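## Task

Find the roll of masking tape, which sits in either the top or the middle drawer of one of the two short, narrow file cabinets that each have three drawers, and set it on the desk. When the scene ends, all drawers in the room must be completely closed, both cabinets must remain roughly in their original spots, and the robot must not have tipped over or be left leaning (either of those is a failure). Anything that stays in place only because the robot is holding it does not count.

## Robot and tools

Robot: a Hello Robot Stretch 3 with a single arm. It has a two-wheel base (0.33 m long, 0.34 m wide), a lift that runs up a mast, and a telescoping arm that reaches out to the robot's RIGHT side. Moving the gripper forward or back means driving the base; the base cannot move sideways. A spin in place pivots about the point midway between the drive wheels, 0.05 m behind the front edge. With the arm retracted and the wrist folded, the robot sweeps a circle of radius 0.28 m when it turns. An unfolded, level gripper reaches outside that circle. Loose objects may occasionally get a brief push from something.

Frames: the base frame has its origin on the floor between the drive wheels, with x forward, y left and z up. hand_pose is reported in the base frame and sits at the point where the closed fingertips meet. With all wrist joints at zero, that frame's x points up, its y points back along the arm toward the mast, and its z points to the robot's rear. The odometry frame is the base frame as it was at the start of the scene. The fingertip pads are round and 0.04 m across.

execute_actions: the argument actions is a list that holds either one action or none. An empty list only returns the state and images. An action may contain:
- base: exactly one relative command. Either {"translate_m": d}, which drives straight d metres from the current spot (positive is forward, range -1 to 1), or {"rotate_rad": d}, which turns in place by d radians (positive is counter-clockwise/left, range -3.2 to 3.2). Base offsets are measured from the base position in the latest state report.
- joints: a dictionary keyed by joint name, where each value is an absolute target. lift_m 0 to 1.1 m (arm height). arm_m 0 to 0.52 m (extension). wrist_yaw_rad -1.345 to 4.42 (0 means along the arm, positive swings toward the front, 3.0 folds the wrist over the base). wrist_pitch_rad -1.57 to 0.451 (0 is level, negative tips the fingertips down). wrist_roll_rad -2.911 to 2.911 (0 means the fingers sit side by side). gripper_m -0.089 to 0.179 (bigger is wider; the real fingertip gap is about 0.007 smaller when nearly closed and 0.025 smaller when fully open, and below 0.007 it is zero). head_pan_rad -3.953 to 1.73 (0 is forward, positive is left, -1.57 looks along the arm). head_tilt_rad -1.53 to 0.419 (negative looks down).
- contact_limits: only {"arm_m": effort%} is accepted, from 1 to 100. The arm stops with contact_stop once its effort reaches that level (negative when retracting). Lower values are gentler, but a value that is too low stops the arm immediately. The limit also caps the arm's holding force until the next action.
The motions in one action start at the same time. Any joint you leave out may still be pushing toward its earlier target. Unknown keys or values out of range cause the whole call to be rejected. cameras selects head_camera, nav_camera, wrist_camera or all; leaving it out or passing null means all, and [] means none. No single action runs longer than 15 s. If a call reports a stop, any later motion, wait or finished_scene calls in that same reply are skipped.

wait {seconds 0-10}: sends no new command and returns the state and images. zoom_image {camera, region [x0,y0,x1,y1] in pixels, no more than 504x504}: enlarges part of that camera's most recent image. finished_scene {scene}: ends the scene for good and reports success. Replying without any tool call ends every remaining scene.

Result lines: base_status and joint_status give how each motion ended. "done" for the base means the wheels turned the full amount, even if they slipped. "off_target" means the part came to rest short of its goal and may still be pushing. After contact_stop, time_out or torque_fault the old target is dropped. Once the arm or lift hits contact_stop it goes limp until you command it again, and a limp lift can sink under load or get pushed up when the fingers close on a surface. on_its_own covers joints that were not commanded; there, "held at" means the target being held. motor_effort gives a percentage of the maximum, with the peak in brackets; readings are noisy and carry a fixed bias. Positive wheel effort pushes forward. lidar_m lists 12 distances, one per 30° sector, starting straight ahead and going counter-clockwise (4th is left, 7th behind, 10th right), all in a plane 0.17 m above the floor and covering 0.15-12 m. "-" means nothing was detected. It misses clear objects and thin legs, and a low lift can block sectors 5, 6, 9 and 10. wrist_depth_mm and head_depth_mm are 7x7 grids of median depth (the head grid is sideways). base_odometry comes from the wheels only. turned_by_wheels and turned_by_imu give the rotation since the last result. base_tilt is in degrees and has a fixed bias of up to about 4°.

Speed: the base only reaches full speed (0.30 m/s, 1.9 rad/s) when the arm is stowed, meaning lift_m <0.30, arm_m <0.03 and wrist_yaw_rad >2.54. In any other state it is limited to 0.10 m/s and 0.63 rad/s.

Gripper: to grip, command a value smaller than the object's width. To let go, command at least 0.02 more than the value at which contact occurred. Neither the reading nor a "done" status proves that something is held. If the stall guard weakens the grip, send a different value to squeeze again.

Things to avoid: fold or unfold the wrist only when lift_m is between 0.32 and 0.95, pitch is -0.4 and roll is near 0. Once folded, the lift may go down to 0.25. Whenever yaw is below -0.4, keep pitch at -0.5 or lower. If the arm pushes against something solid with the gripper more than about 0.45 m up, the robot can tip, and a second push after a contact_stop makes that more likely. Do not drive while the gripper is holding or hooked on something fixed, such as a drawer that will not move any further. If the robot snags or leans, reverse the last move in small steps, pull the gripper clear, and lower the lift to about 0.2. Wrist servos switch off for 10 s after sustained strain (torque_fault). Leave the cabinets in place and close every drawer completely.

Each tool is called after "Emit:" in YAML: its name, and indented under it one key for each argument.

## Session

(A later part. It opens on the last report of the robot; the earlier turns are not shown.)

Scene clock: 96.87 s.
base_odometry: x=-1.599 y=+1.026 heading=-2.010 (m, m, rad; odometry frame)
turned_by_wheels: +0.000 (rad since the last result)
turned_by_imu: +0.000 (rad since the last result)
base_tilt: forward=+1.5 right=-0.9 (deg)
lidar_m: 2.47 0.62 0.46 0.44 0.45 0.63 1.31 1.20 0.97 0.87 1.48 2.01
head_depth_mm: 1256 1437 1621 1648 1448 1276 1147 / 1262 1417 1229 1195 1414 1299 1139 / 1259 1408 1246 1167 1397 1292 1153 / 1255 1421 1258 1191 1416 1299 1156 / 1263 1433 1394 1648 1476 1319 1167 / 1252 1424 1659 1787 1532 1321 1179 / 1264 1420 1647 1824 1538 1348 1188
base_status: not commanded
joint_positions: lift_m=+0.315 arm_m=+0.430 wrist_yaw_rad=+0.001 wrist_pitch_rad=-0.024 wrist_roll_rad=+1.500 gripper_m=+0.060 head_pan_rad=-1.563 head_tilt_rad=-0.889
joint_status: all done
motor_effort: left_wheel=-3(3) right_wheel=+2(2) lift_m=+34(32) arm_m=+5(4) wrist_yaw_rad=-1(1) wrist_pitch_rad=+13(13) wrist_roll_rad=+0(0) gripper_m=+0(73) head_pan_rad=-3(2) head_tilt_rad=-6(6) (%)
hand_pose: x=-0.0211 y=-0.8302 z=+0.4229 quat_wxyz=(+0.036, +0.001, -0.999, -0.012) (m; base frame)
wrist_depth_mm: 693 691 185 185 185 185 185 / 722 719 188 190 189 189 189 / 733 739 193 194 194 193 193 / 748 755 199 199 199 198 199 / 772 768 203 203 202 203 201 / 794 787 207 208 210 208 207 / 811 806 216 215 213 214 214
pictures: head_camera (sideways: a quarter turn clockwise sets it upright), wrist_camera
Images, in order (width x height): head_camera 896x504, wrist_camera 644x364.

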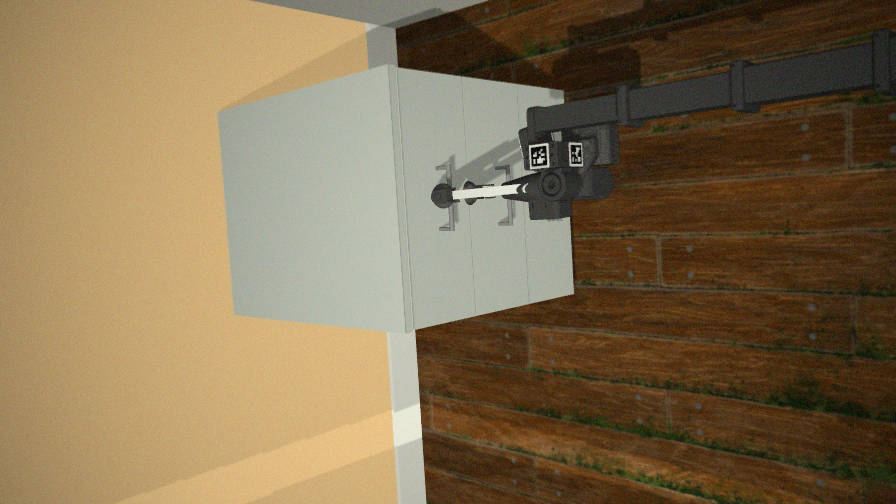

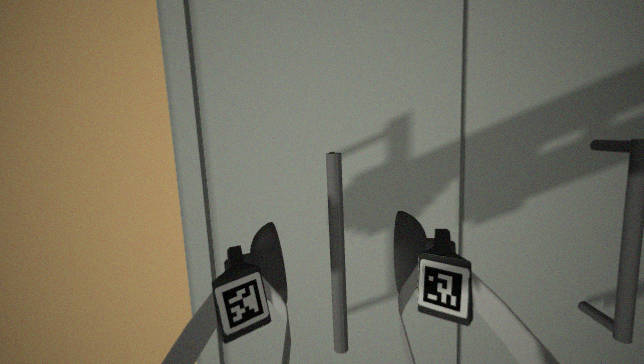

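Emit:
execute_actions:
  actions:
    - {"joints":{"arm_m":0.447}}
  cameras: []

Emit:
execute_actions:
  actions:
    - {"joints":{"gripper_m":-0.03}}
  cameras: ["wrist_camera"]

Emit:
execute_actions:
  actions:
    - {"joints":{"arm_m":0.15}}
  cameras: ["head_camera","wrist_camera"]

Scene clock: 102.37 s.
base_odometry: x=-1.599 y=+1.026 heading=-2.010 (m, m, rad; odometry frame)
turned_by_wheels: +0.000 (rad since the last result)
turned_by_imu: +0.000 (rad since the last result)
base_tilt: forward=+1.6 right=-0.6 (deg)
lidar_m: 2.46 0.62 0.46 0.44 0.46 0.62 1.31 1.20 0.97 0.87 1.48 2.02
head_depth_mm: 1267 1429 1629 1647 1446 1279 1150 / 1258 1408 1220 1196 1413 1293 1146 / 1259 1404 1239 1165 1423 1298 1153 / 1265 1428 1252 1195 1415 1315 1164 / 1260 1434 1400 1648 1491 1325 1165 / 1261 1429 1649 1796 1520 1328 1177 / 1261 1431 1641 1817 1532 1341 1190
base_status: not commanded
joint_positions: lift_m=+0.315 arm_m=+0.447 wrist_yaw_rad=+0.001 wrist_pitch_rad=-0.024 wrist_roll_rad=+1.500 gripper_m=+0.060 head_pan_rad=-1.563 head_tilt_rad=-0.889
joint_status: all done
motor_effort: left_wheel=-3(3) right_wheel=+3(2) lift_m=+33(33) arm_m=+5(6) wrist_yaw_rad=-1(0) wrist_pitch_rad=+13(13) wrist_roll_rad=+0(0) gripper_m=+0(1) head_pan_rad=-3(4) head_tilt_rad=-5(6) (%)
hand_pose: x=-0.0211 y=-0.8472 z=+0.4229 quat_wxyz=(+0.036, +0.001, -0.999, -0.012) (m; base frame)
wrist_depth_mm: 686 684 169 169 169 169 169 / 711 707 173 173 174 172 173 / 716 714 177 178 177 177 177 / 744 735 182 181 181 181 181 / 756 760 185 185 185 186 185 / 760 774 192 190 191 190 190 / 798 799 196 194 195 195 196
pictures: none
No camera images: the call's "cameras" was empty. Leave "cameras" out to get every camera's image.

Scene clock: 103.73 s.
base_odometry: x=-1.599 y=+1.026 heading=-2.010 (m, m, rad; odometry frame)
turned_by_wheels: +0.000 (rad since the last result)
turned_by_imu: +0.000 (rad since the last result)
base_tilt: forward=+1.4 right=-0.7 (deg)
lidar_m: 2.47 0.62 0.46 0.44 0.46 0.62 1.31 1.20 0.97 0.87 1.47 2.01
head_depth_mm: 1262 1430 1610 1653 1443 1275 1149 / 1262 1411 1232 1195 1414 1303 1143 / 1271 1394 1246 1163 1419 1300 1151 / 1263 1427 1252 1187 1414 1298 1161 / 1256 1433 1401 1635 1485 1317 1171 / 1265 1430 1660 1786 1509 1330 1180 / 1264 1422 1649 1803 1549 1343 1191
base_status: not commanded
joint_positions: lift_m=+0.315 arm_m=+0.447 wrist_yaw_rad=+0.001 wrist_pitch_rad=-0.024 wrist_roll_rad=+1.513 gripper_m=-0.029 head_pan_rad=-1.563 head_tilt_rad=-0.889
joint_status: all done
motor_effort: left_wheel=-3(2) right_wheel=+2(2) lift_m=+33(33) arm_m=+5(5) wrist_yaw_rad=-1(1) wrist_pitch_rad=+13(13) wrist_roll_rad=-8(8) gripper_m=-12(85) head_pan_rad=-4(3) head_tilt_rad=-6(6) (%)
hand_pose: x=-0.0211 y=-0.8473 z=+0.4229 quat_wxyz=(+0.029, +0.001, -0.999, -0.012) (m; base frame)
wrist_depth_mm: 675 689 169 169 169 169 169 / 714 695 173 173 174 173 173 / 715 706 177 176 177 176 177 / 726 726 181 182 181 180 181 / 764 752 186 184 186 186 185 / 779 772 190 - 190 191 190 / 793 813 195 195 196 195 195
pictures: wrist_camera
Images, in order (width x height): wrist_camera 644x364.

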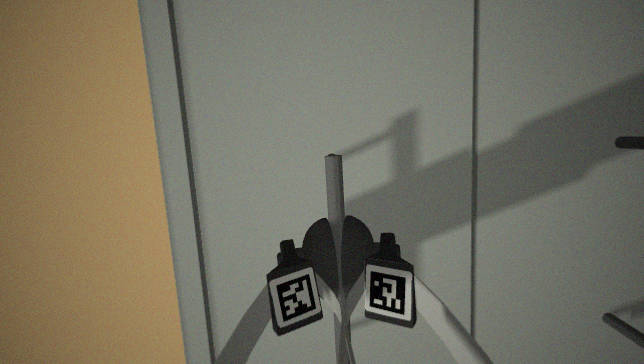

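Scene clock: 107.13 s.
base_odometry: x=-1.599 y=+1.026 heading=-2.010 (m, m, rad; odometry frame)
turned_by_wheels: +0.000 (rad since the last result)
turned_by_imu: +0.000 (rad since the last result)
base_tilt: forward=+1.4 right=-1.0 (deg)
lidar_m: 2.47 0.62 0.46 0.44 0.46 0.62 1.31 1.20 0.97 0.87 1.47 2.01
head_depth_mm: 1269 1433 1611 1653 1452 1267 1135 / 1258 1402 1224 1199 1414 1310 1112 / 1260 1419 1241 1160 1398 1333 1129 / 1261 1424 1256 1195 1422 1301 1164 / 1267 1419 1392 1653 1485 1318 1168 / 1257 1424 1649 1790 1523 1326 1181 / 1258 1428 1646 1799 1541 1346 1185
base_status: not commanded
joint_positions: lift_m=+0.315 arm_m=+0.150 wrist_yaw_rad=+0.001 wrist_pitch_rad=-0.023 wrist_roll_rad=+1.507 gripper_m=-0.029 head_pan_rad=-1.563 head_tilt_rad=-0.889
joint_status: all done
motor_effort: left_wheel=-3(3) right_wheel=+2(2) lift_m=+33(33) arm_m=-5(11) wrist_yaw_rad=-1(1) wrist_pitch_rad=+12(13) wrist_roll_rad=-4(8) gripper_m=-10(13) head_pan_rad=-4(4) head_tilt_rad=-6(6) (%)
hand_pose: x=-0.0211 y=-0.5509 z=+0.4232 quat_wxyz=(+0.032, +0.001, -0.999, -0.012) (m; base frame)
wrist_depth_mm: 976 949 965 459 456 454 453 / 997 - 973 461 461 461 463 / - - - 468 474 466 465 / - - - 483 486 479 485 / - - - 489 488 491 496 / - - - - 501 510 512 / - - - - - 825 547
pictures: head_camera (sideways: a quarter turn clockwise sets it upright), wrist_camera
Images, in order (width x height): head_camera 896x504, wrist_camera 644x364.

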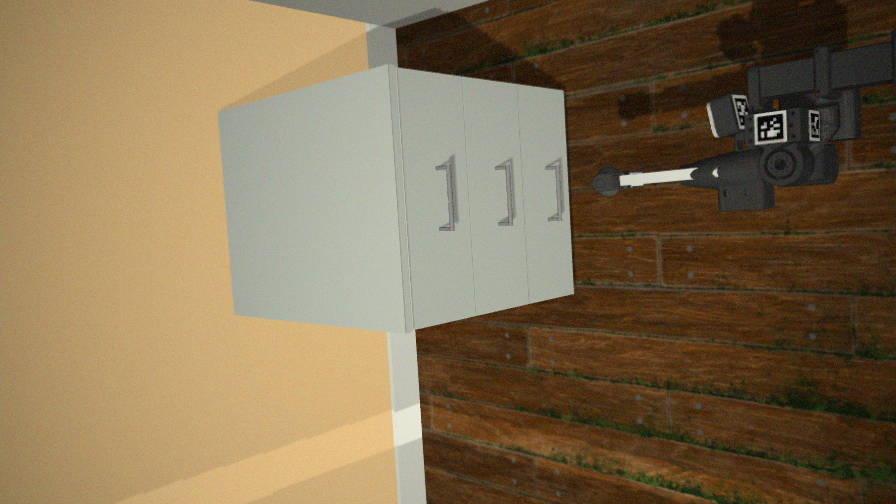

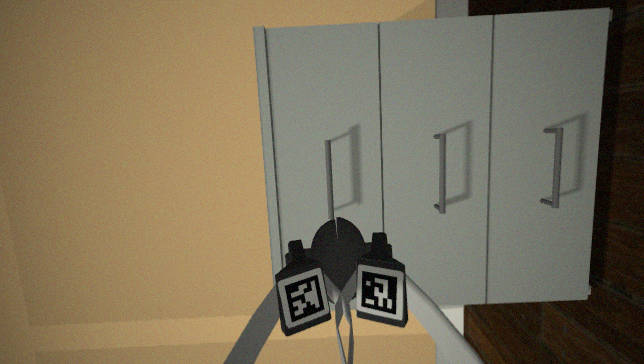

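Slipped; grip deeper and harder.

Emit:
execute_actions:
  actions:
    - {"joints":{"arm_m":0.47,"gripper_m":0.05,"wrist_roll_rad":1.53},"contact_limits":{"arm_m":15}}
  cameras: ["wrist_camera"]

Emit:
execute_actions:
  actions:
    - {"joints":{"gripper_m":-0.065}}
  cameras: ["wrist_camera"]

Emit:
execute_actions:
  actions:
    - {"joints":{"arm_m":0.42}}
  cameras: ["head_camera","wrist_camera"]

Scene clock: 115.87 s.
base_odometry: x=-1.599 y=+1.026 heading=-2.010 (m, m, rad; odometry frame)
turned_by_wheels: +0.000 (rad since the last result)
turned_by_imu: +0.000 (rad since the last result)
base_tilt: forward=+1.3 right=-0.8 (deg)
lidar_m: 2.47 0.62 0.46 0.44 0.45 0.63 1.31 1.20 0.97 0.87 1.48 2.01
head_depth_mm: 1262 1430 1631 1654 1445 1279 1137 / 1263 1409 1221 1197 1423 1293 1135 / 1260 1412 1245 1160 1406 1289 1155 / 1259 1415 1256 1196 1411 1302 1169 / 1259 1432 1389 1650 1486 1315 1165 / 1263 1424 1654 1782 1522 1333 1175 / 1265 1436 1657 1812 1528 1329 1192
base_status: not commanded
joint_positions: lift_m=+0.315 arm_m=+0.453 wrist_yaw_rad=+0.000 wrist_pitch_rad=-0.023 wrist_roll_rad=+1.530 gripper_m=+0.050 head_pan_rad=-1.563 head_tilt_rad=-0.889
joint_status: arm_m contact_stop (moved +0.303 of +0.320); the others done
on_its_own: arm_m is slack since a contact_stop, until your next command for it (your +0.470 is given up)
motor_effort: left_wheel=-3(5) right_wheel=+2(4) lift_m=+33(33) arm_m=+0(19) wrist_yaw_rad=+0(1) wrist_pitch_rad=+12(12) wrist_roll_rad=+0(2) gripper_m=+0(79) head_pan_rad=-3(4) head_tilt_rad=-5(6) (%)
contact_limits: arm_m 15 (drawing in: default 32, maximum 52; extending or still: default 44, maximum 71)
hand_pose: x=-0.0213 y=-0.8538 z=+0.4233 quat_wxyz=(+0.021, +0.000, -1.000, -0.012) (m; base frame)
wrist_depth_mm: 677 166 164 163 163 163 164 / 690 694 167 167 166 167 167 / 713 712 171 171 171 171 171 / 743 724 175 175 176 175 175 / 745 754 180 178 179 180 180 / 777 775 184 183 - 184 183 / 796 786 190 189 189 189 188
pictures: wrist_camera
Images, in order (width x height): wrist_camera 644x364.

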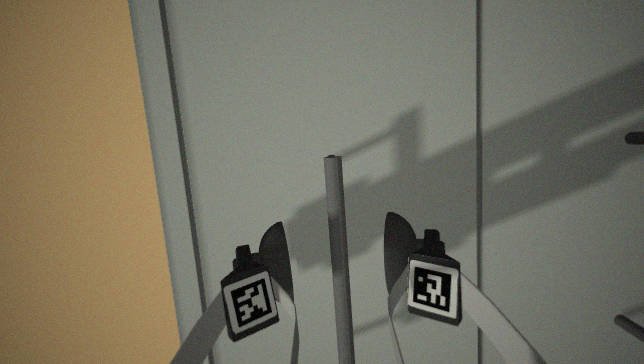

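not run: a stop came earlier in this reply.

not run: a stop came earlier in this reply.

Emit:
execute_actions:
  actions:
    - {"joints":{"gripper_m":-0.075}}
  cameras: ["wrist_camera"]

Emit:
execute_actions:
  actions:
    - {"joints":{"arm_m":0.41}}
  cameras: ["head_camera","wrist_camera"]

Scene clock: 121.03 s.
base_odometry: x=-1.599 y=+1.026 heading=-2.010 (m, m, rad; odometry frame)
turned_by_wheels: +0.000 (rad since the last result)
turned_by_imu: +0.000 (rad since the last result)
base_tilt: forward=+1.4 right=-0.7 (deg)
lidar_m: 2.47 0.62 0.46 0.44 0.46 0.63 1.31 1.20 0.97 0.87 1.47 2.01
head_depth_mm: 1256 1430 1621 1656 1445 1277 1138 / 1260 1395 1225 1191 1425 1283 1136 / 1264 1403 1235 1160 1412 1290 1146 / 1261 1422 1254 1195 1417 1304 1158 / 1259 1430 1392 1647 1478 1319 1161 / 1260 1424 1657 1783 1522 1331 1185 / 1264 1426 1656 1801 1535 1342 1186
base_status: not commanded
joint_positions: lift_m=+0.315 arm_m=+0.451 wrist_yaw_rad=+0.001 wrist_pitch_rad=-0.020 wrist_roll_rad=+1.534 gripper_m=-0.074 head_pan_rad=-1.563 head_tilt_rad=-0.890
joint_status: all done
on_its_own: arm_m is slack since a contact_stop, until your next command for it (your +0.470 is given up)
motor_effort: left_wheel=-1(4) right_wheel=+0(3) lift_m=+32(33) arm_m=+0(3) wrist_yaw_rad=+0(1) wrist_pitch_rad=+11(19) wrist_roll_rad=-3(4) gripper_m=-28(99) head_pan_rad=-4(4) head_tilt_rad=-6(5) (%)
hand_pose: x=-0.0212 y=-0.8521 z=+0.4240 quat_wxyz=(+0.019, +0.001, -1.000, -0.010) (m; base frame)
wrist_depth_mm: 677 166 164 163 163 165 164 / 700 688 168 167 167 168 169 / 715 730 172 172 171 173 172 / 721 722 175 176 175 176 176 / 753 758 180 178 179 181 181 / 778 777 184 - 183 186 185 / 805 790 190 189 190 189 190
pictures: wrist_camera
Images, in order (width x height): wrist_camera 644x364.

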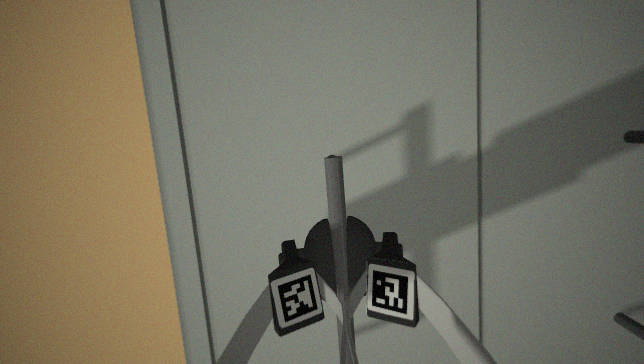

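Scene clock: 122.40 s.
base_odometry: x=-1.599 y=+1.026 heading=-2.010 (m, m, rad; odometry frame)
turned_by_wheels: +0.000 (rad since the last result)
turned_by_imu: +0.000 (rad since the last result)
base_tilt: forward=+1.4 right=-0.8 (deg)
lidar_m: 2.47 0.62 0.46 0.44 0.46 0.63 1.31 1.20 0.97 0.87 1.47 2.01
head_depth_mm: 1276 1431 1620 1637 1448 1272 1146 / 1265 1412 1225 1137 1404 1287 1131 / 1265 1405 1233 1131 1400 1294 1155 / 1263 1416 1251 1161 1415 1313 1159 / 1265 1432 1391 1320 1496 1320 1168 / 1266 1433 1661 1786 1527 1329 1176 / 1266 1425 1643 1811 1542 1346 1182
base_status: not commanded
joint_positions: lift_m=+0.315 arm_m=+0.411 wrist_yaw_rad=+0.001 wrist_pitch_rad=-0.020 wrist_roll_rad=+1.534 gripper_m=-0.067 head_pan_rad=-1.563 head_tilt_rad=-0.890
joint_status: all done
on_its_own: gripper_m is held at -0.069, not at your -0.075, by its stall guard, which is still easing
motor_effort: left_wheel=-1(1) right_wheel=+1(1) lift_m=+32(32) arm_m=-8(9) wrist_yaw_rad=+0(0) wrist_pitch_rad=+11(11) wrist_roll_rad=-3(3) gripper_m=-25(28) head_pan_rad=-3(4) head_tilt_rad=-5(5) (%)
hand_pose: x=-0.0212 y=-0.8112 z=+0.4240 quat_wxyz=(+0.019, +0.001, -1.000, -0.011) (m; base frame)
wrist_depth_mm: 733 723 164 163 164 203 202 / 750 745 167 167 167 208 208 / 750 751 171 171 171 213 212 / 780 782 176 175 175 217 217 / 785 804 180 178 179 223 223 / 795 806 185 - 183 229 228 / 833 837 191 189 189 235 234
pictures: head_camera (sideways: a quarter turn clockwise sets it upright), wrist_camera
Images, in order (width x height): head_camera 896x504, wrist_camera 644x364.

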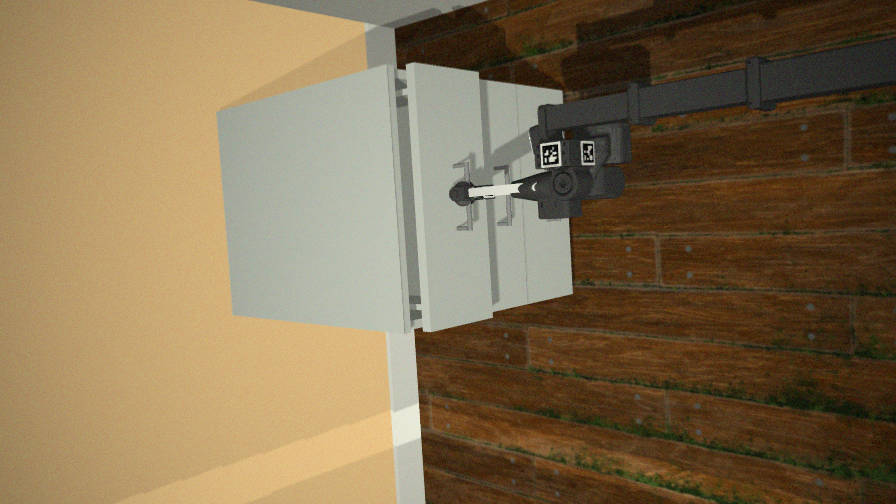

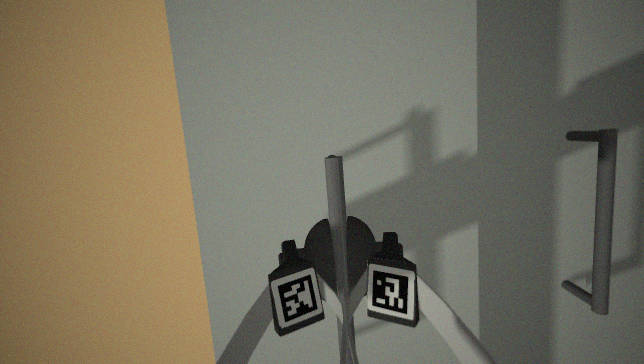

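Emit:
execute_actions:
  actions:
    - {"joints":{"arm_m":0.15,"gripper_m":-0.06},"contact_limits":{"arm_m":18}}
  cameras: ["head_camera"]

Scene clock: 128.17 s.
base_odometry: x=-1.599 y=+1.026 heading=-2.010 (m, m, rad; odometry frame)
turned_by_wheels: +0.000 (rad since the last result)
turned_by_imu: +0.000 (rad since the last result)
base_tilt: forward=+1.4 right=-0.7 (deg)
lidar_m: 2.47 0.62 0.46 0.44 0.45 0.62 1.31 1.20 0.97 0.87 1.48 2.01
head_depth_mm: 1264 1437 1619 1643 1370 1268 1139 / 1265 1407 1222 1163 1010 1317 1110 / 1261 1401 1242 1195 974 1339 1130 / 1265 1422 1260 1211 1008 1300 1158 / 1260 1431 1391 1639 1414 1312 1168 / 1265 1427 1658 1779 1522 1332 1175 / 1262 1428 1636 1792 1542 1336 1190
base_status: not commanded
joint_positions: lift_m=+0.315 arm_m=+0.150 wrist_yaw_rad=+0.001 wrist_pitch_rad=-0.024 wrist_roll_rad=+1.534 gripper_m=-0.050 head_pan_rad=-1.563 head_tilt_rad=-0.890
joint_status: gripper_m off_target (ended at -0.050, target -0.060); the others done
on_its_own: gripper_m is held at -0.051, not at your -0.060, by its stall guard, which is not easing now
motor_effort: left_wheel=-2(2) right_wheel=+1(2) lift_m=+32(32) arm_m=-5(9) wrist_yaw_rad=-1(1) wrist_pitch_rad=+13(13) wrist_roll_rad=-3(3) gripper_m=-20(45) head_pan_rad=-3(2) head_tilt_rad=-6(6) (%)
contact_limits: arm_m 18 (drawing in: default 32, maximum 52; extending or still: default 44, maximum 71)
hand_pose: x=-0.0211 y=-0.5509 z=+0.4231 quat_wxyz=(+0.019, +0.001, -1.000, -0.012) (m; base frame)
wrist_depth_mm: 958 974 163 164 163 445 449 / 968 988 167 168 167 461 466 / - - 172 171 171 469 470 / - - 175 175 175 484 489 / - - 180 177 179 488 499 / - - 185 - 183 505 505 / - - 190 189 190 792 555
pictures: head_camera (sideways: a quarter turn clockwise sets it upright)
Images, in order (width x height): head_camera 896x504.

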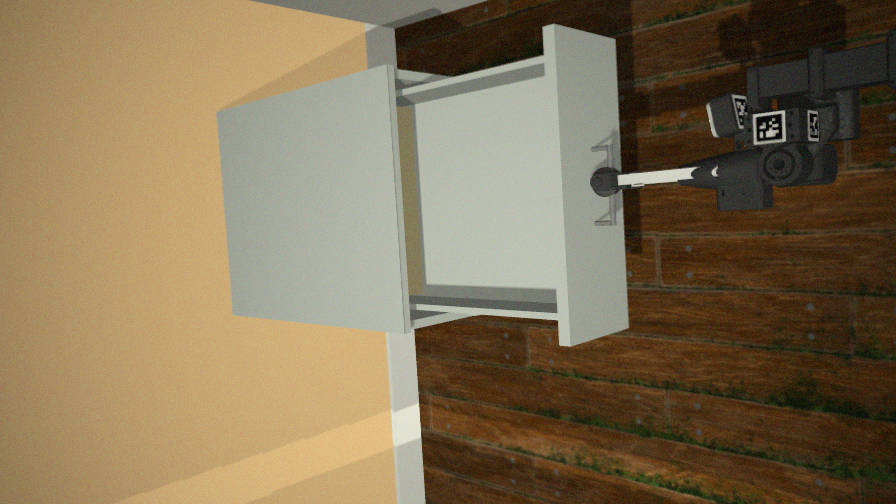

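Emit:
execute_actions:
  actions:
    - {"joints":{"arm_m":0.452},"contact_limits":{"arm_m":20}}
  cameras: []

Emit:
execute_actions:
  actions:
    - {"joints":{"gripper_m":0.05}}
  cameras: []

Emit:
execute_actions:
  actions:
    - {"joints":{"arm_m":0.39}}
  cameras: []

Emit:
execute_actions:
  actions:
    - {"joints":{"lift_m":0.155}}
  cameras: ["head_camera","wrist_camera"]

Scene clock: 137.37 s.
base_odometry: x=-1.599 y=+1.026 heading=-2.010 (m, m, rad; odometry frame)
turned_by_wheels: +0.000 (rad since the last result)
turned_by_imu: +0.000 (rad since the last result)
base_tilt: forward=+1.5 right=-0.8 (deg)
lidar_m: 2.46 0.62 0.46 0.44 0.45 0.63 1.31 1.21 0.97 0.87 1.47 2.01
head_depth_mm: 1272 1446 1620 1641 1454 1281 1142 / 1263 1404 1222 1189 1428 1280 1137 / 1263 1410 1238 1159 1418 1290 1148 / 1260 1425 1254 1188 1419 1311 1163 / 1260 1438 1390 1650 1486 1319 1171 / 1261 1430 1649 1781 1516 1326 1177 / 1261 1431 1643 1813 1541 1345 1192
base_status: not commanded
joint_positions: lift_m=+0.315 arm_m=+0.452 wrist_yaw_rad=+0.001 wrist_pitch_rad=-0.024 wrist_roll_rad=+1.534 gripper_m=-0.050 head_pan_rad=-1.563 head_tilt_rad=-0.890
joint_status: all done
on_its_own: gripper_m is held at -0.051, not at your -0.060, by its stall guard, which is not easing now
motor_effort: left_wheel=-2(2) right_wheel=+1(1) lift_m=+32(32) arm_m=+3(8) wrist_yaw_rad=+0(0) wrist_pitch_rad=+13(13) wrist_roll_rad=-3(3) gripper_m=-20(20) head_pan_rad=-3(3) head_tilt_rad=-5(6) (%)
contact_limits: arm_m 20 (drawing in: default 32, maximum 52; extending or still: default 44, maximum 71)
hand_pose: x=-0.0211 y=-0.8524 z=+0.4231 quat_wxyz=(+0.019, +0.001, -1.000, -0.012) (m; base frame)
wrist_depth_mm: 681 167 164 164 164 165 165 / 699 688 167 167 167 168 169 / 717 701 172 171 171 172 171 / 740 738 175 176 175 176 176 / 745 761 180 177 180 181 181 / 775 764 185 - 183 186 185 / 787 786 190 189 190 190 190
pictures: none
No camera images: the call's "cameras" was empty. Leave "cameras" out to get every camera's image.

Scene clock: 138.87 s.
base_odometry: x=-1.599 y=+1.026 heading=-2.010 (m, m, rad; odometry frame)
turned_by_wheels: +0.000 (rad since the last result)
turned_by_imu: +0.000 (rad since the last result)
base_tilt: forward=+1.4 right=-0.7 (deg)
lidar_m: 2.46 0.62 0.46 0.44 0.46 0.62 1.31 1.20 0.97 0.87 1.48 2.01
head_depth_mm: 1266 1427 1623 1657 1442 1270 1144 / 1265 1405 1220 1186 1417 1290 1136 / 1266 1398 1242 1163 1417 1292 1154 / 1256 1418 1253 1189 1423 1303 1161 / 1262 1427 1397 1637 1479 1322 1165 / 1265 1423 1661 1769 1527 1331 1179 / 1256 1428 1646 1798 1542 1337 1193
base_status: not commanded
joint_positions: lift_m=+0.315 arm_m=+0.452 wrist_yaw_rad=+0.001 wrist_pitch_rad=-0.024 wrist_roll_rad=+1.534 gripper_m=+0.050 head_pan_rad=-1.563 head_tilt_rad=-0.890
joint_status: all done
motor_effort: left_wheel=-2(2) right_wheel=+1(2) lift_m=+32(32) arm_m=+3(3) wrist_yaw_rad=-1(1) wrist_pitch_rad=+13(13) wrist_roll_rad=-3(3) gripper_m=+1(79) head_pan_rad=-4(3) head_tilt_rad=-5(5) (%)
hand_pose: x=-0.0211 y=-0.8524 z=+0.4231 quat_wxyz=(+0.019, +0.001, -1.000, -0.012) (m; base frame)
wrist_depth_mm: 678 167 165 165 165 165 164 / 694 706 168 168 168 168 168 / 712 711 173 173 173 173 172 / 719 739 177 176 176 176 177 / 754 750 181 180 180 181 180 / 779 755 186 183 - 185 186 / 796 783 191 189 191 190 189
pictures: none
No camera images: the call's "cameras" was empty. Leave "cameras" out to get every camera's image.

Scene clock: 140.47 s.
base_odometry: x=-1.599 y=+1.026 heading=-2.010 (m, m, rad; odometry frame)
turned_by_wheels: +0.000 (rad since the last result)
turned_by_imu: +0.000 (rad since the last result)
base_tilt: forward=+1.4 right=-0.8 (deg)
lidar_m: 2.47 0.62 0.46 0.44 0.45 0.63 1.31 1.20 0.97 0.87 1.47 2.02
head_depth_mm: 1267 1429 1625 1653 1438 1277 1141 / 1265 1403 1224 1188 1408 1275 1131 / 1262 1409 1238 1163 1359 1284 1151 / 1257 1432 1253 1198 1427 1303 1159 / 1256 1435 1391 1643 1485 1308 1171 / 1257 1430 1650 1784 1521 1333 1181 / 1266 1428 1647 1815 1544 1341 1184
base_status: not commanded
joint_positions: lift_m=+0.315 arm_m=+0.390 wrist_yaw_rad=+0.001 wrist_pitch_rad=-0.024 wrist_roll_rad=+1.534 gripper_m=+0.050 head_pan_rad=-1.563 head_tilt_rad=-0.890
joint_status: all done
motor_effort: left_wheel=-2(2) right_wheel=+2(2) lift_m=+32(32) arm_m=-5(4) wrist_yaw_rad=-1(1) wrist_pitch_rad=+13(13) wrist_roll_rad=-3(3) gripper_m=+1(1) head_pan_rad=-4(4) head_tilt_rad=-6(5) (%)
hand_pose: x=-0.0211 y=-0.7909 z=+0.4231 quat_wxyz=(+0.019, +0.001, -1.000, -0.012) (m; base frame)
wrist_depth_mm: 750 730 224 224 221 222 223 / 757 753 227 228 229 227 227 / 771 774 234 234 232 232 233 / 799 798 238 239 238 239 239 / 819 807 245 243 243 244 244 / 826 842 833 251 - 251 251 / 863 868 260 257 258 258 257
pictures: none
No camera images: the call's "cameras" was empty. Leave "cameras" out to get every camera's image.

Scene clock: 142.77 s.
base_odometry: x=-1.599 y=+1.026 heading=-2.010 (m, m, rad; odometry frame)
turned_by_wheels: +0.000 (rad since the last result)
turned_by_imu: +0.000 (rad since the last result)
base_tilt: forward=+1.6 right=-0.9 (deg)
lidar_m: 2.46 0.62 0.46 0.44 0.46 0.62 1.31 1.20 0.97 0.87 1.47 2.02
head_depth_mm: 1267 1447 1633 1649 1448 1272 1132 / 1267 1400 1226 1197 1425 1268 1145 / 1257 1405 1245 1167 1400 1275 1152 / 1259 1414 1264 1193 1423 1297 1161 / 1261 1417 1405 1642 1486 1315 1166 / 1255 1430 1660 1775 1520 1325 1181 / 1265 1436 1656 1799 1544 1334 1189
base_status: not commanded
joint_positions: lift_m=+0.155 arm_m=+0.390 wrist_yaw_rad=+0.001 wrist_pitch_rad=-0.024 wrist_roll_rad=+1.534 gripper_m=+0.050 head_pan_rad=-1.563 head_tilt_rad=-0.890
joint_status: all done
motor_effort: left_wheel=-2(2) right_wheel=+1(2) lift_m=+22(28) arm_m=-5(5) wrist_yaw_rad=+0(0) wrist_pitch_rad=+13(13) wrist_roll_rad=-3(3) gripper_m=+1(1) head_pan_rad=-3(3) head_tilt_rad=-5(5) (%)
hand_pose: x=-0.0211 y=-0.7909 z=+0.2635 quat_wxyz=(+0.019, +0.001, -1.000, -0.012) (m; base frame)
wrist_depth_mm: 224 223 223 223 223 222 222 / 228 228 227 229 228 228 227 / 234 234 233 233 232 233 231 / 239 239 240 238 239 239 239 / 245 245 245 246 245 245 243 / 250 250 252 250 - 249 251 / 260 257 261 257 258 259 258
pictures: head_camera (sideways: a quarter turn clockwise sets it upright), wrist_camera
Images, in order (width x height): head_camera 896x504, wrist_camera 644x364.

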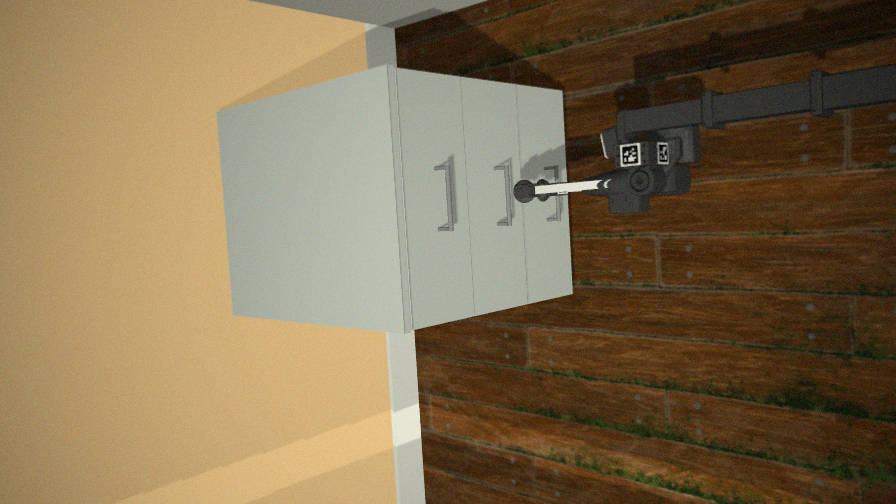

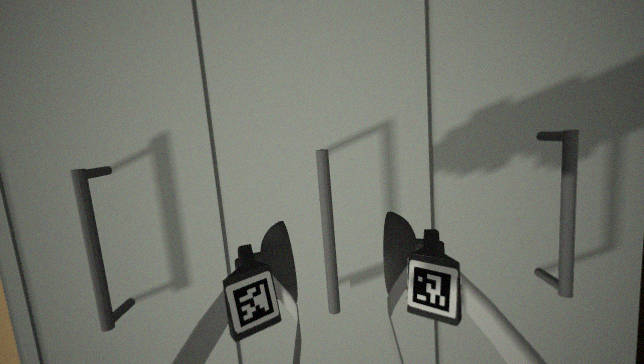

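Emit:
execute_actions:
  actions:
    - {"joints":{"arm_m":0.453,"lift_m":0.16}}
  cameras: ["wrist_camera"]

Emit:
execute_actions:
  actions:
    - {"joints":{"gripper_m":-0.07}}
  cameras: []

Emit:
execute_actions:
  actions:
    - {"joints":{"arm_m":0.15},"contact_limits":{"arm_m":20}}
  cameras: ["head_camera"]

Scene clock: 149.03 s.
base_odometry: x=-1.599 y=+1.026 heading=-2.010 (m, m, rad; odometry frame)
turned_by_wheels: +0.000 (rad since the last result)
turned_by_imu: +0.000 (rad since the last result)
base_tilt: forward=+1.5 right=-0.7 (deg)
lidar_m: 2.47 0.62 0.46 0.44 0.45 0.63 1.31 1.20 0.97 0.88 1.48 2.01
head_depth_mm: 1269 1433 1620 1654 1447 1267 1142 / 1263 1410 1227 1192 1413 1278 1138 / 1263 1400 1242 1162 1368 1296 1156 / 1260 1418 1252 1198 1425 1305 1161 / 1257 1429 1403 1645 1473 1317 1171 / 1259 1427 1654 1786 1518 1334 1184 / 1260 1435 1641 1796 1546 1343 1194
base_status: not commanded
joint_positions: lift_m=+0.160 arm_m=+0.453 wrist_yaw_rad=+0.001 wrist_pitch_rad=-0.024 wrist_roll_rad=+1.534 gripper_m=+0.050 head_pan_rad=-1.563 head_tilt_rad=-0.890
joint_status: all done
motor_effort: left_wheel=-2(2) right_wheel=+1(2) lift_m=+33(37) arm_m=+7(9) wrist_yaw_rad=-1(1) wrist_pitch_rad=+13(13) wrist_roll_rad=-3(3) gripper_m=+0(1) head_pan_rad=-2(3) head_tilt_rad=-5(5) (%)
hand_pose: x=-0.0211 y=-0.8531 z=+0.2680 quat_wxyz=(+0.019, +0.001, -1.000, -0.012) (m; base frame)
wrist_depth_mm: 165 164 164 164 164 164 165 / 168 168 168 168 168 168 167 / 172 172 171 172 171 172 171 / 176 176 176 176 176 176 176 / 181 180 180 179 179 180 180 / 184 185 185 184 - 185 185 / 190 189 191 189 189 190 189
pictures: wrist_camera
Images, in order (width x height): wrist_camera 644x364.

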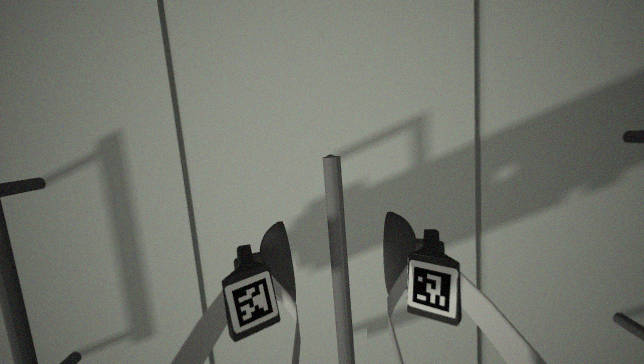

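Scene clock: 150.73 s.
base_odometry: x=-1.599 y=+1.026 heading=-2.010 (m, m, rad; odometry frame)
turned_by_wheels: +0.000 (rad since the last result)
turned_by_imu: +0.000 (rad since the last result)
base_tilt: forward=+1.4 right=-0.9 (deg)
lidar_m: 2.47 0.62 0.46 0.44 0.46 0.63 1.31 1.21 0.97 0.88 1.48 2.01
head_depth_mm: 1262 1427 1623 1657 1450 1272 1139 / 1267 1411 1223 1199 1414 1274 1130 / 1270 1408 1228 1160 1373 1287 1152 / 1257 1416 1249 1197 1423 1306 1160 / 1264 1425 1390 1654 1487 1312 1175 / 1264 1425 1647 1781 1520 1330 1180 / 1268 1428 1651 1798 1533 1349 1193
base_status: not commanded
joint_positions: lift_m=+0.160 arm_m=+0.452 wrist_yaw_rad=+0.000 wrist_pitch_rad=-0.006 wrist_roll_rad=+1.534 gripper_m=-0.069 head_pan_rad=-1.563 head_tilt_rad=-0.890
joint_status: all done
on_its_own: arm_m is at rest, and its effort (+15) is outside its rest range (-14 to +14)
motor_effort: left_wheel=-3(3) right_wheel=+4(2) lift_m=+32(33) arm_m=+15(15) wrist_yaw_rad=+0(0) wrist_pitch_rad=+3(13) wrist_roll_rad=-3(3) gripper_m=-30(99) head_pan_rad=-4(3) head_tilt_rad=-4(5) (%)
hand_pose: x=-0.0212 y=-0.8531 z=+0.2728 quat_wxyz=(+0.019, +0.000, -1.000, -0.003) (m; base frame)
wrist_depth_mm: 168 167 166 166 164 163 163 / 171 171 170 169 168 168 167 / 176 174 174 173 173 172 170 / 180 179 179 177 176 176 174 / 184 184 182 180 181 181 179 / 189 189 188 185 184 184 183 / 193 193 193 192 191 189 188
pictures: none
No camera images: the call's "cameras" was empty. Leave "cameras" out to get every camera's image.

Scene clock: 154.17 s.
base_odometry: x=-1.599 y=+1.026 heading=-2.010 (m, m, rad; odometry frame)
turned_by_wheels: +0.000 (rad since the last result)
turned_by_imu: +0.000 (rad since the last result)
base_tilt: forward=+1.5 right=-0.8 (deg)
lidar_m: 2.47 0.62 0.46 0.44 0.46 0.63 1.31 1.20 0.97 0.87 1.48 2.01
head_depth_mm: 1267 1438 1618 1651 1441 1268 1132 / 1259 1404 1223 1197 1227 1238 - / 1259 1405 1236 1166 1226 1255 1138 / 1264 1427 1255 1195 1244 1258 1159 / 1259 1425 1393 1656 1478 1287 1164 / 1257 1419 1654 1786 1523 1334 1175 / 1260 1435 1655 1815 1545 1341 1189
base_status: not commanded
joint_positions: lift_m=+0.160 arm_m=+0.150 wrist_yaw_rad=+0.002 wrist_pitch_rad=-0.024 wrist_roll_rad=+1.535 gripper_m=-0.056 head_pan_rad=-1.563 head_tilt_rad=-0.890
joint_status: all done
on_its_own: gripper_m is held at -0.058, not at your -0.070, by its stall guard, which is still easing
motor_effort: left_wheel=-1(4) right_wheel=+1(3) lift_m=+32(32) arm_m=-5(13) wrist_yaw_rad=-1(2) wrist_pitch_rad=+13(14) wrist_roll_rad=-3(3) gripper_m=-22(29) head_pan_rad=-4(3) head_tilt_rad=-5(4) (%)
contact_limits: arm_m 20 (drawing in: default 32, maximum 52; extending or still: default 44, maximum 71)
hand_pose: x=-0.0209 y=-0.5509 z=+0.2679 quat_wxyz=(+0.018, +0.001, -1.000, -0.013) (m; base frame)
wrist_depth_mm: 964 973 164 163 162 450 323 / - 974 167 167 167 451 326 / - - 171 172 171 463 333 / - - 175 175 175 471 338 / - - 179 177 179 484 341 / - - 185 - 183 496 348 / - - 191 189 190 507 353
pictures: head_camera (sideways: a quarter turn clockwise sets it upright)
Images, in order (width x height): head_camera 896x504.

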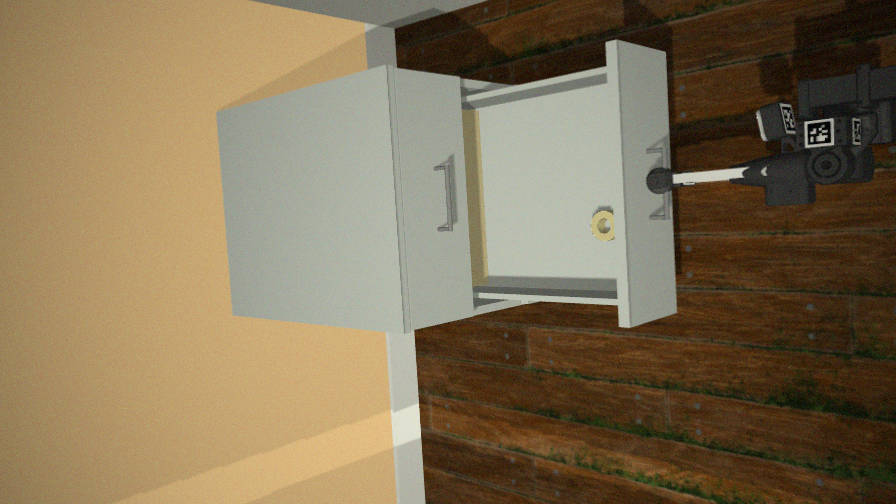

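Emit:
execute_actions:
  actions:
    - {"joints":{"gripper_m":0.05}}
  cameras: []

Emit:
execute_actions:
  actions:
    - {"joints":{"arm_m":0.09}}
  cameras: []

Emit:
execute_actions:
  actions:
    - {"base":{"translate_m":0.065},"joints":{"lift_m":0.56,"wrist_roll_rad":-0.07,"gripper_m":0.1}}
  cameras: []

Emit:
execute_actions:
  actions:
    - {"joints":{"arm_m":0.5,"wrist_pitch_rad":-1.5}}
  cameras: ["head_camera","wrist_camera"]

Scene clock: 161.63 s.
base_odometry: x=-1.599 y=+1.026 heading=-2.010 (m, m, rad; odometry frame)
turned_by_wheels: +0.000 (rad since the last result)
turned_by_imu: +0.000 (rad since the last result)
base_tilt: forward=+1.5 right=-0.8 (deg)
lidar_m: 2.46 0.62 0.45 0.44 0.46 0.62 1.31 1.20 0.97 0.88 1.47 2.02
head_depth_mm: 1268 1435 1612 1654 1454 1268 1136 / 1263 1406 1221 1194 1209 1243 - / 1261 1394 1238 1166 1230 1257 1138 / 1263 1426 1255 1198 1245 1263 1158 / 1261 1425 1384 1650 1473 1291 1165 / 1266 1426 1647 1777 1519 1330 1180 / 1263 1415 1645 1783 1538 1341 1188
base_status: not commanded
joint_positions: lift_m=+0.160 arm_m=+0.150 wrist_yaw_rad=+0.002 wrist_pitch_rad=-0.025 wrist_roll_rad=+1.535 gripper_m=+0.050 head_pan_rad=-1.563 head_tilt_rad=-0.890
joint_status: all done
motor_effort: left_wheel=-1(1) right_wheel=+1(1) lift_m=+32(32) arm_m=-4(5) wrist_yaw_rad=-1(1) wrist_pitch_rad=+13(13) wrist_roll_rad=-3(3) gripper_m=+1(80) head_pan_rad=-4(3) head_tilt_rad=-5(5) (%)
hand_pose: x=-0.0209 y=-0.5508 z=+0.2679 quat_wxyz=(+0.018, +0.001, -1.000, -0.013) (m; base frame)
wrist_depth_mm: 966 988 165 164 164 451 323 / 995 981 169 168 169 458 329 / - - 172 172 172 466 330 / - - 176 176 176 472 337 / - - 181 180 180 481 341 / - - 509 184 - 499 348 / - - 191 189 190 459 353
pictures: none
No camera images: the call's "cameras" was empty. Leave "cameras" out to get every camera's image.

Scene clock: 163.23 s.
base_odometry: x=-1.599 y=+1.026 heading=-2.010 (m, m, rad; odometry frame)
turned_by_wheels: +0.000 (rad since the last result)
turned_by_imu: +0.000 (rad since the last result)
base_tilt: forward=+1.6 right=-0.9 (deg)
lidar_m: 2.47 0.62 0.46 0.44 0.45 0.63 1.31 1.20 0.97 0.88 1.48 2.01
head_depth_mm: 1268 1440 1626 1647 1447 1273 1127 / 1265 1404 1223 1194 1214 1241 1175 / 1263 1398 1236 1166 1229 1231 1164 / 1266 1420 1259 1200 1240 1259 1161 / 1260 1421 1398 1645 1477 1300 1170 / 1262 1427 1652 1776 1525 1331 1179 / 1263 1431 1654 1811 1533 1347 1191
base_status: not commanded
joint_positions: lift_m=+0.160 arm_m=+0.090 wrist_yaw_rad=+0.002 wrist_pitch_rad=-0.025 wrist_roll_rad=+1.535 gripper_m=+0.050 head_pan_rad=-1.563 head_tilt_rad=-0.890
joint_status: all done
motor_effort: left_wheel=-1(1) right_wheel=+0(1) lift_m=+32(32) arm_m=-5(7) wrist_yaw_rad=-1(1) wrist_pitch_rad=+13(13) wrist_roll_rad=-3(3) gripper_m=+1(1) head_pan_rad=-4(4) head_tilt_rad=-5(5) (%)
hand_pose: x=-0.0210 y=-0.4909 z=+0.2679 quat_wxyz=(+0.018, +0.001, -1.000, -0.013) (m; base frame)
wrist_depth_mm: - - 222 221 223 474 322 / - - 228 225 226 494 328 / - - 233 231 232 497 333 / - - 241 236 239 509 337 / - - 558 241 245 510 344 / - - 575 249 - 508 346 / - - - 255 255 546 353
pictures: none
No camera images: the call's "cameras" was empty. Leave "cameras" out to get every camera's image.

Scene clock: 167.70 s.
base_odometry: x=-1.627 y=+0.967 heading=-2.010 (m, m, rad; odometry frame)
turned_by_wheels: +0.000 (rad since the last result)
turned_by_imu: +0.000 (rad since the last result)
base_tilt: forward=+1.4 right=-0.8 (deg)
lidar_m: 2.40 0.62 0.46 0.44 0.46 0.63 1.37 1.20 0.91 0.87 1.47 2.01
head_depth_mm: 1268 1431 1549 1572 1195 1291 - / 1264 1401 1218 1197 1204 1305 1109 / 1266 1399 1239 1170 1231 - 1137 / 1266 1421 1256 1196 1282 1264 1161 / 1268 1429 1651 1770 1511 1308 1175 / 1264 1433 1640 1790 1511 1332 1182 / 1267 1430 1663 1803 1540 1337 1185
base_status: done
joint_positions: lift_m=+0.560 arm_m=+0.090 wrist_yaw_rad=+0.001 wrist_pitch_rad=-0.024 wrist_roll_rad=-0.066 gripper_m=+0.100 head_pan_rad=-1.563 head_tilt_rad=-0.890
joint_status: all done
motor_effort: left_wheel=-3(6) right_wheel=+1(6) lift_m=+33(34) arm_m=-4(5) wrist_yaw_rad=-1(1) wrist_pitch_rad=+13(13) wrist_roll_rad=-2(5) gripper_m=+1(81) head_pan_rad=-4(3) head_tilt_rad=-4(5) (%)
hand_pose: x=-0.0211 y=-0.4909 z=+0.6682 quat_wxyz=(+0.730, +0.010, -0.683, -0.008) (m; base frame)
wrist_depth_mm: - - - - - - - / - - - - - - - / - - - - - - - / - - - - - - - / - - - 675 648 911 670 / - - 586 580 576 - 636 / - - - 594 592 867 608
pictures: none
No camera images: the call's "cameras" was empty. Leave "cameras" out to get every camera's image.

Scene clock: 171.90 s.
base_odometry: x=-1.627 y=+0.967 heading=-2.010 (m, m, rad; odometry frame)
turned_by_wheels: +0.000 (rad since the last result)
turned_by_imu: +0.000 (rad since the last result)
base_tilt: forward=+1.6 right=-0.8 (deg)
lidar_m: 2.40 0.62 0.45 0.44 0.46 0.63 1.37 1.20 0.91 0.88 1.47 2.01
head_depth_mm: 1267 1442 1549 1571 1420 - - / 1265 1403 1237 - 1207 1241 1145 / 1266 1400 1271 - 1222 1245 1152 / 1255 1422 1258 1188 1293 1257 1156 / 1255 1427 1658 1760 1504 1315 1164 / 1255 1438 1650 1784 1527 1321 1173 / 1261 1414 1647 1804 1544 1338 1184
base_status: not commanded
joint_positions: lift_m=+0.560 arm_m=+0.500 wrist_yaw_rad=+0.000 wrist_pitch_rad=-1.494 wrist_roll_rad=-0.067 gripper_m=+0.100 head_pan_rad=-1.563 head_tilt_rad=-0.890
joint_status: all done
motor_effort: left_wheel=-3(3) right_wheel=+3(2) lift_m=+33(33) arm_m=+5(7) wrist_yaw_rad=+0(1) wrist_pitch_rad=-3(12) wrist_roll_rad=-2(3) gripper_m=+0(1) head_pan_rad=-4(3) head_tilt_rad=-5(5) (%)
hand_pose: x=-0.0216 y=-0.6403 z=+0.4411 quat_wxyz=(+0.536, +0.496, -0.501, -0.464) (m; base frame)
wrist_depth_mm: 598 594 372 373 371 369 332 / 597 601 375 378 377 372 336 / 607 606 387 380 381 376 341 / 614 611 384 388 383 378 342 / 618 618 388 390 385 385 329 / 628 622 287 266 260 - 260 / 643 629 626 629 624 613 612
pictures: head_camera (sideways: a quarter turn clockwise sets it upright), wrist_camera
Images, in order (width x height): head_camera 896x504, wrist_camera 644x364.

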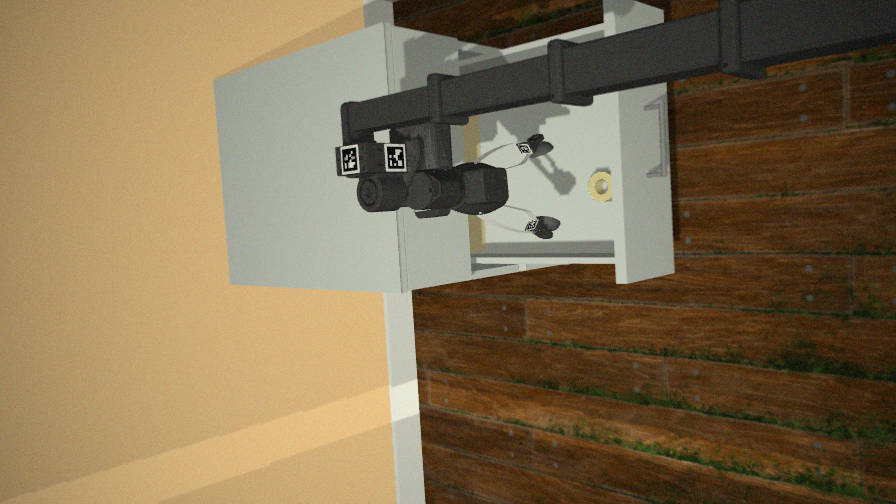

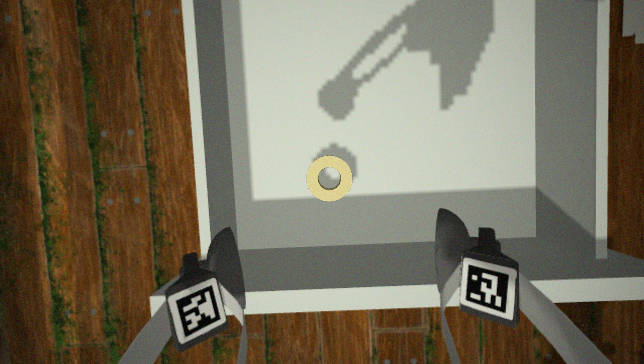

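Emit:
execute_actions:
  actions:
    - {"joints":{"arm_m":0.52,"lift_m":0.41}}
  cameras: ["head_camera","wrist_camera"]

Scene clock: 177.27 s.
base_odometry: x=-1.627 y=+0.967 heading=-2.010 (m, m, rad; odometry frame)
turned_by_wheels: +0.000 (rad since the last result)
turned_by_imu: +0.000 (rad since the last result)
base_tilt: forward=+1.4 right=-0.7 (deg)
lidar_m: 2.40 0.62 0.46 0.44 0.46 0.63 1.37 1.20 0.91 0.88 1.47 2.02
head_depth_mm: 1267 1429 1559 1561 1195 1259 1142 / 1261 1392 1218 1165 1217 1246 1133 / 1263 1401 1239 1128 1191 1246 1155 / 1266 1419 1265 1196 1289 1265 1163 / 1264 1432 1650 1764 1519 1307 1174 / 1267 1429 1649 1775 1513 1325 1178 / 1257 1432 1642 1811 1537 1337 1191
base_status: not commanded
joint_positions: lift_m=+0.410 arm_m=+0.520 wrist_yaw_rad=+0.000 wrist_pitch_rad=-1.495 wrist_roll_rad=-0.067 gripper_m=+0.100 head_pan_rad=-1.563 head_tilt_rad=-0.890
joint_status: all done
motor_effort: left_wheel=-3(3) right_wheel=+2(2) lift_m=+23(27) arm_m=+5(6) wrist_yaw_rad=+0(1) wrist_pitch_rad=-3(3) wrist_roll_rad=-2(2) gripper_m=+0(1) head_pan_rad=-4(3) head_tilt_rad=-5(5) (%)
hand_pose: x=-0.0216 y=-0.6601 z=+0.2916 quat_wxyz=(+0.536, +0.497, -0.501, -0.465) (m; base frame)
wrist_depth_mm: 158 203 228 227 226 225 224 / 301 200 231 231 229 228 227 / 306 197 234 233 231 230 228 / 461 193 236 235 234 232 232 / 462 191 239 211 236 233 233 / 479 188 241 239 239 - 234 / 474 171 221 225 220 210 211
pictures: head_camera (sideways: a quarter turn clockwise sets it upright), wrist_camera
Images, in order (width x height): head_camera 896x504, wrist_camera 644x364.

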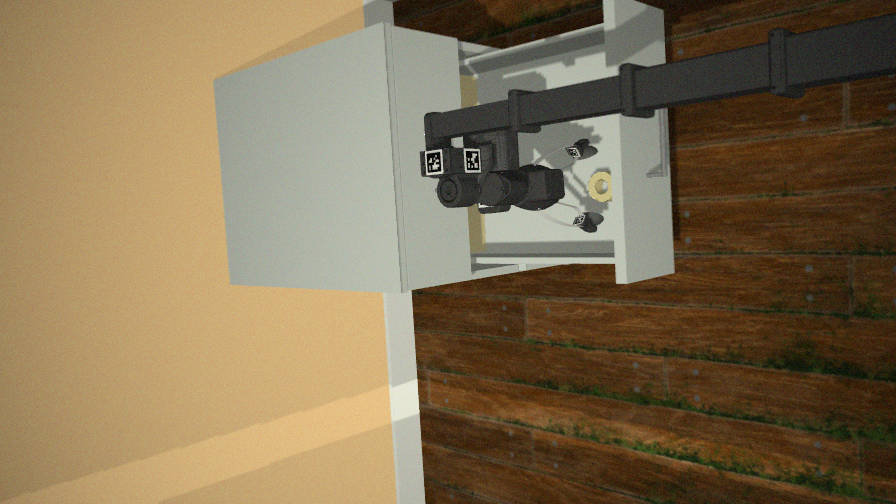

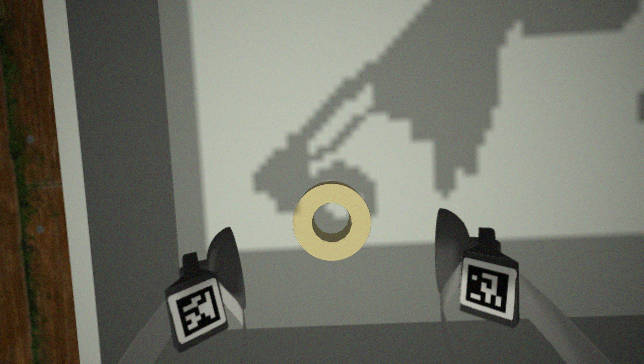

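Emit:
execute_actions:
  actions:
    - {"joints":{"lift_m":0.358}}
  cameras: ["wrist_camera"]

Emit:
execute_actions:
  actions:
    - {"joints":{"gripper_m":0.0}}
  cameras: ["wrist_camera"]

Scene clock: 182.10 s.
base_odometry: x=-1.627 y=+0.967 heading=-2.010 (m, m, rad; odometry frame)
turned_by_wheels: +0.000 (rad since the last result)
turned_by_imu: +0.000 (rad since the last result)
base_tilt: forward=+1.5 right=-0.7 (deg)
lidar_m: 2.40 0.62 0.46 0.44 0.46 0.63 1.37 1.20 0.91 0.88 1.48 2.01
head_depth_mm: 1268 1438 1560 1568 1196 1244 1145 / 1259 1407 1223 1163 1205 1240 1144 / 1265 1411 1240 1149 1048 1246 1154 / 1264 1422 1250 1199 1294 1257 1158 / 1263 1428 1659 1755 1502 1311 1170 / 1264 1432 1657 1803 1528 1326 1173 / 1255 1427 1649 1803 1538 1339 1190
base_status: not commanded
joint_positions: lift_m=+0.358 arm_m=+0.520 wrist_yaw_rad=+0.000 wrist_pitch_rad=-1.495 wrist_roll_rad=-0.067 gripper_m=+0.100 head_pan_rad=-1.563 head_tilt_rad=-0.890
joint_status: all done
motor_effort: left_wheel=-3(3) right_wheel=+2(2) lift_m=+23(23) arm_m=+5(5) wrist_yaw_rad=+0(0) wrist_pitch_rad=-3(3) wrist_roll_rad=-2(2) gripper_m=+1(1) head_pan_rad=-3(3) head_tilt_rad=-5(5) (%)
hand_pose: x=-0.0216 y=-0.6601 z=+0.2396 quat_wxyz=(+0.536, +0.497, -0.501, -0.465) (m; base frame)
wrist_depth_mm: 145 178 178 177 175 175 174 / 144 180 180 179 179 177 176 / 142 181 182 180 179 179 177 / 141 183 184 182 181 180 180 / 139 185 186 159 183 183 181 / 139 187 186 186 185 - 183 / 138 170 190 189 188 186 185
pictures: wrist_camera
Images, in order (width x height): wrist_camera 644x364.

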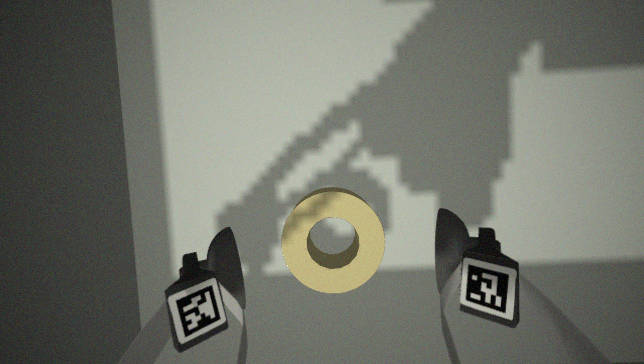

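Scene clock: 183.60 s.
base_odometry: x=-1.627 y=+0.967 heading=-2.010 (m, m, rad; odometry frame)
turned_by_wheels: +0.000 (rad since the last result)
turned_by_imu: +0.000 (rad since the last result)
base_tilt: forward=+1.5 right=-0.6 (deg)
lidar_m: 2.40 0.62 0.46 0.44 0.46 0.63 1.37 1.21 0.91 0.88 1.48 2.02
head_depth_mm: 1258 1436 1551 1581 1202 1248 1150 / 1263 1418 1221 1165 1204 1243 1144 / 1263 1399 1235 1152 1046 1243 1154 / 1271 1410 1255 1194 1289 1267 1153 / 1263 1431 1649 1754 1494 1310 1165 / 1264 1432 1667 1787 1519 1330 1179 / 1263 1422 1644 1797 1538 1345 1186
base_status: not commanded
joint_positions: lift_m=+0.358 arm_m=+0.520 wrist_yaw_rad=+0.000 wrist_pitch_rad=-1.497 wrist_roll_rad=-0.067 gripper_m=+0.001 head_pan_rad=-1.563 head_tilt_rad=-0.890
joint_status: all done
motor_effort: left_wheel=-3(3) right_wheel=+2(2) lift_m=+23(23) arm_m=+5(5) wrist_yaw_rad=+0(1) wrist_pitch_rad=-1(3) wrist_roll_rad=-2(2) gripper_m=-15(92) head_pan_rad=-3(3) head_tilt_rad=-5(5) (%)
hand_pose: x=-0.0216 y=-0.6595 z=+0.2396 quat_wxyz=(+0.535, +0.497, -0.500, -0.465) (m; base frame)
wrist_depth_mm: 146 178 177 177 176 175 174 / 144 180 180 178 178 177 176 / 142 183 182 180 179 179 178 / 141 183 183 182 182 181 179 / 139 186 185 160 183 183 182 / 138 188 188 174 - 185 184 / 138 186 191 189 188 187 186
pictures: wrist_camera
Images, in order (width x height): wrist_camera 644x364.

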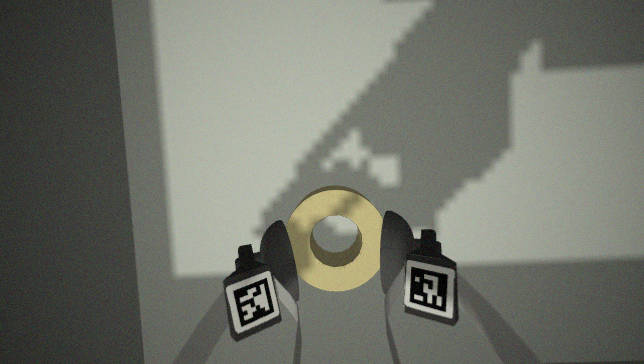

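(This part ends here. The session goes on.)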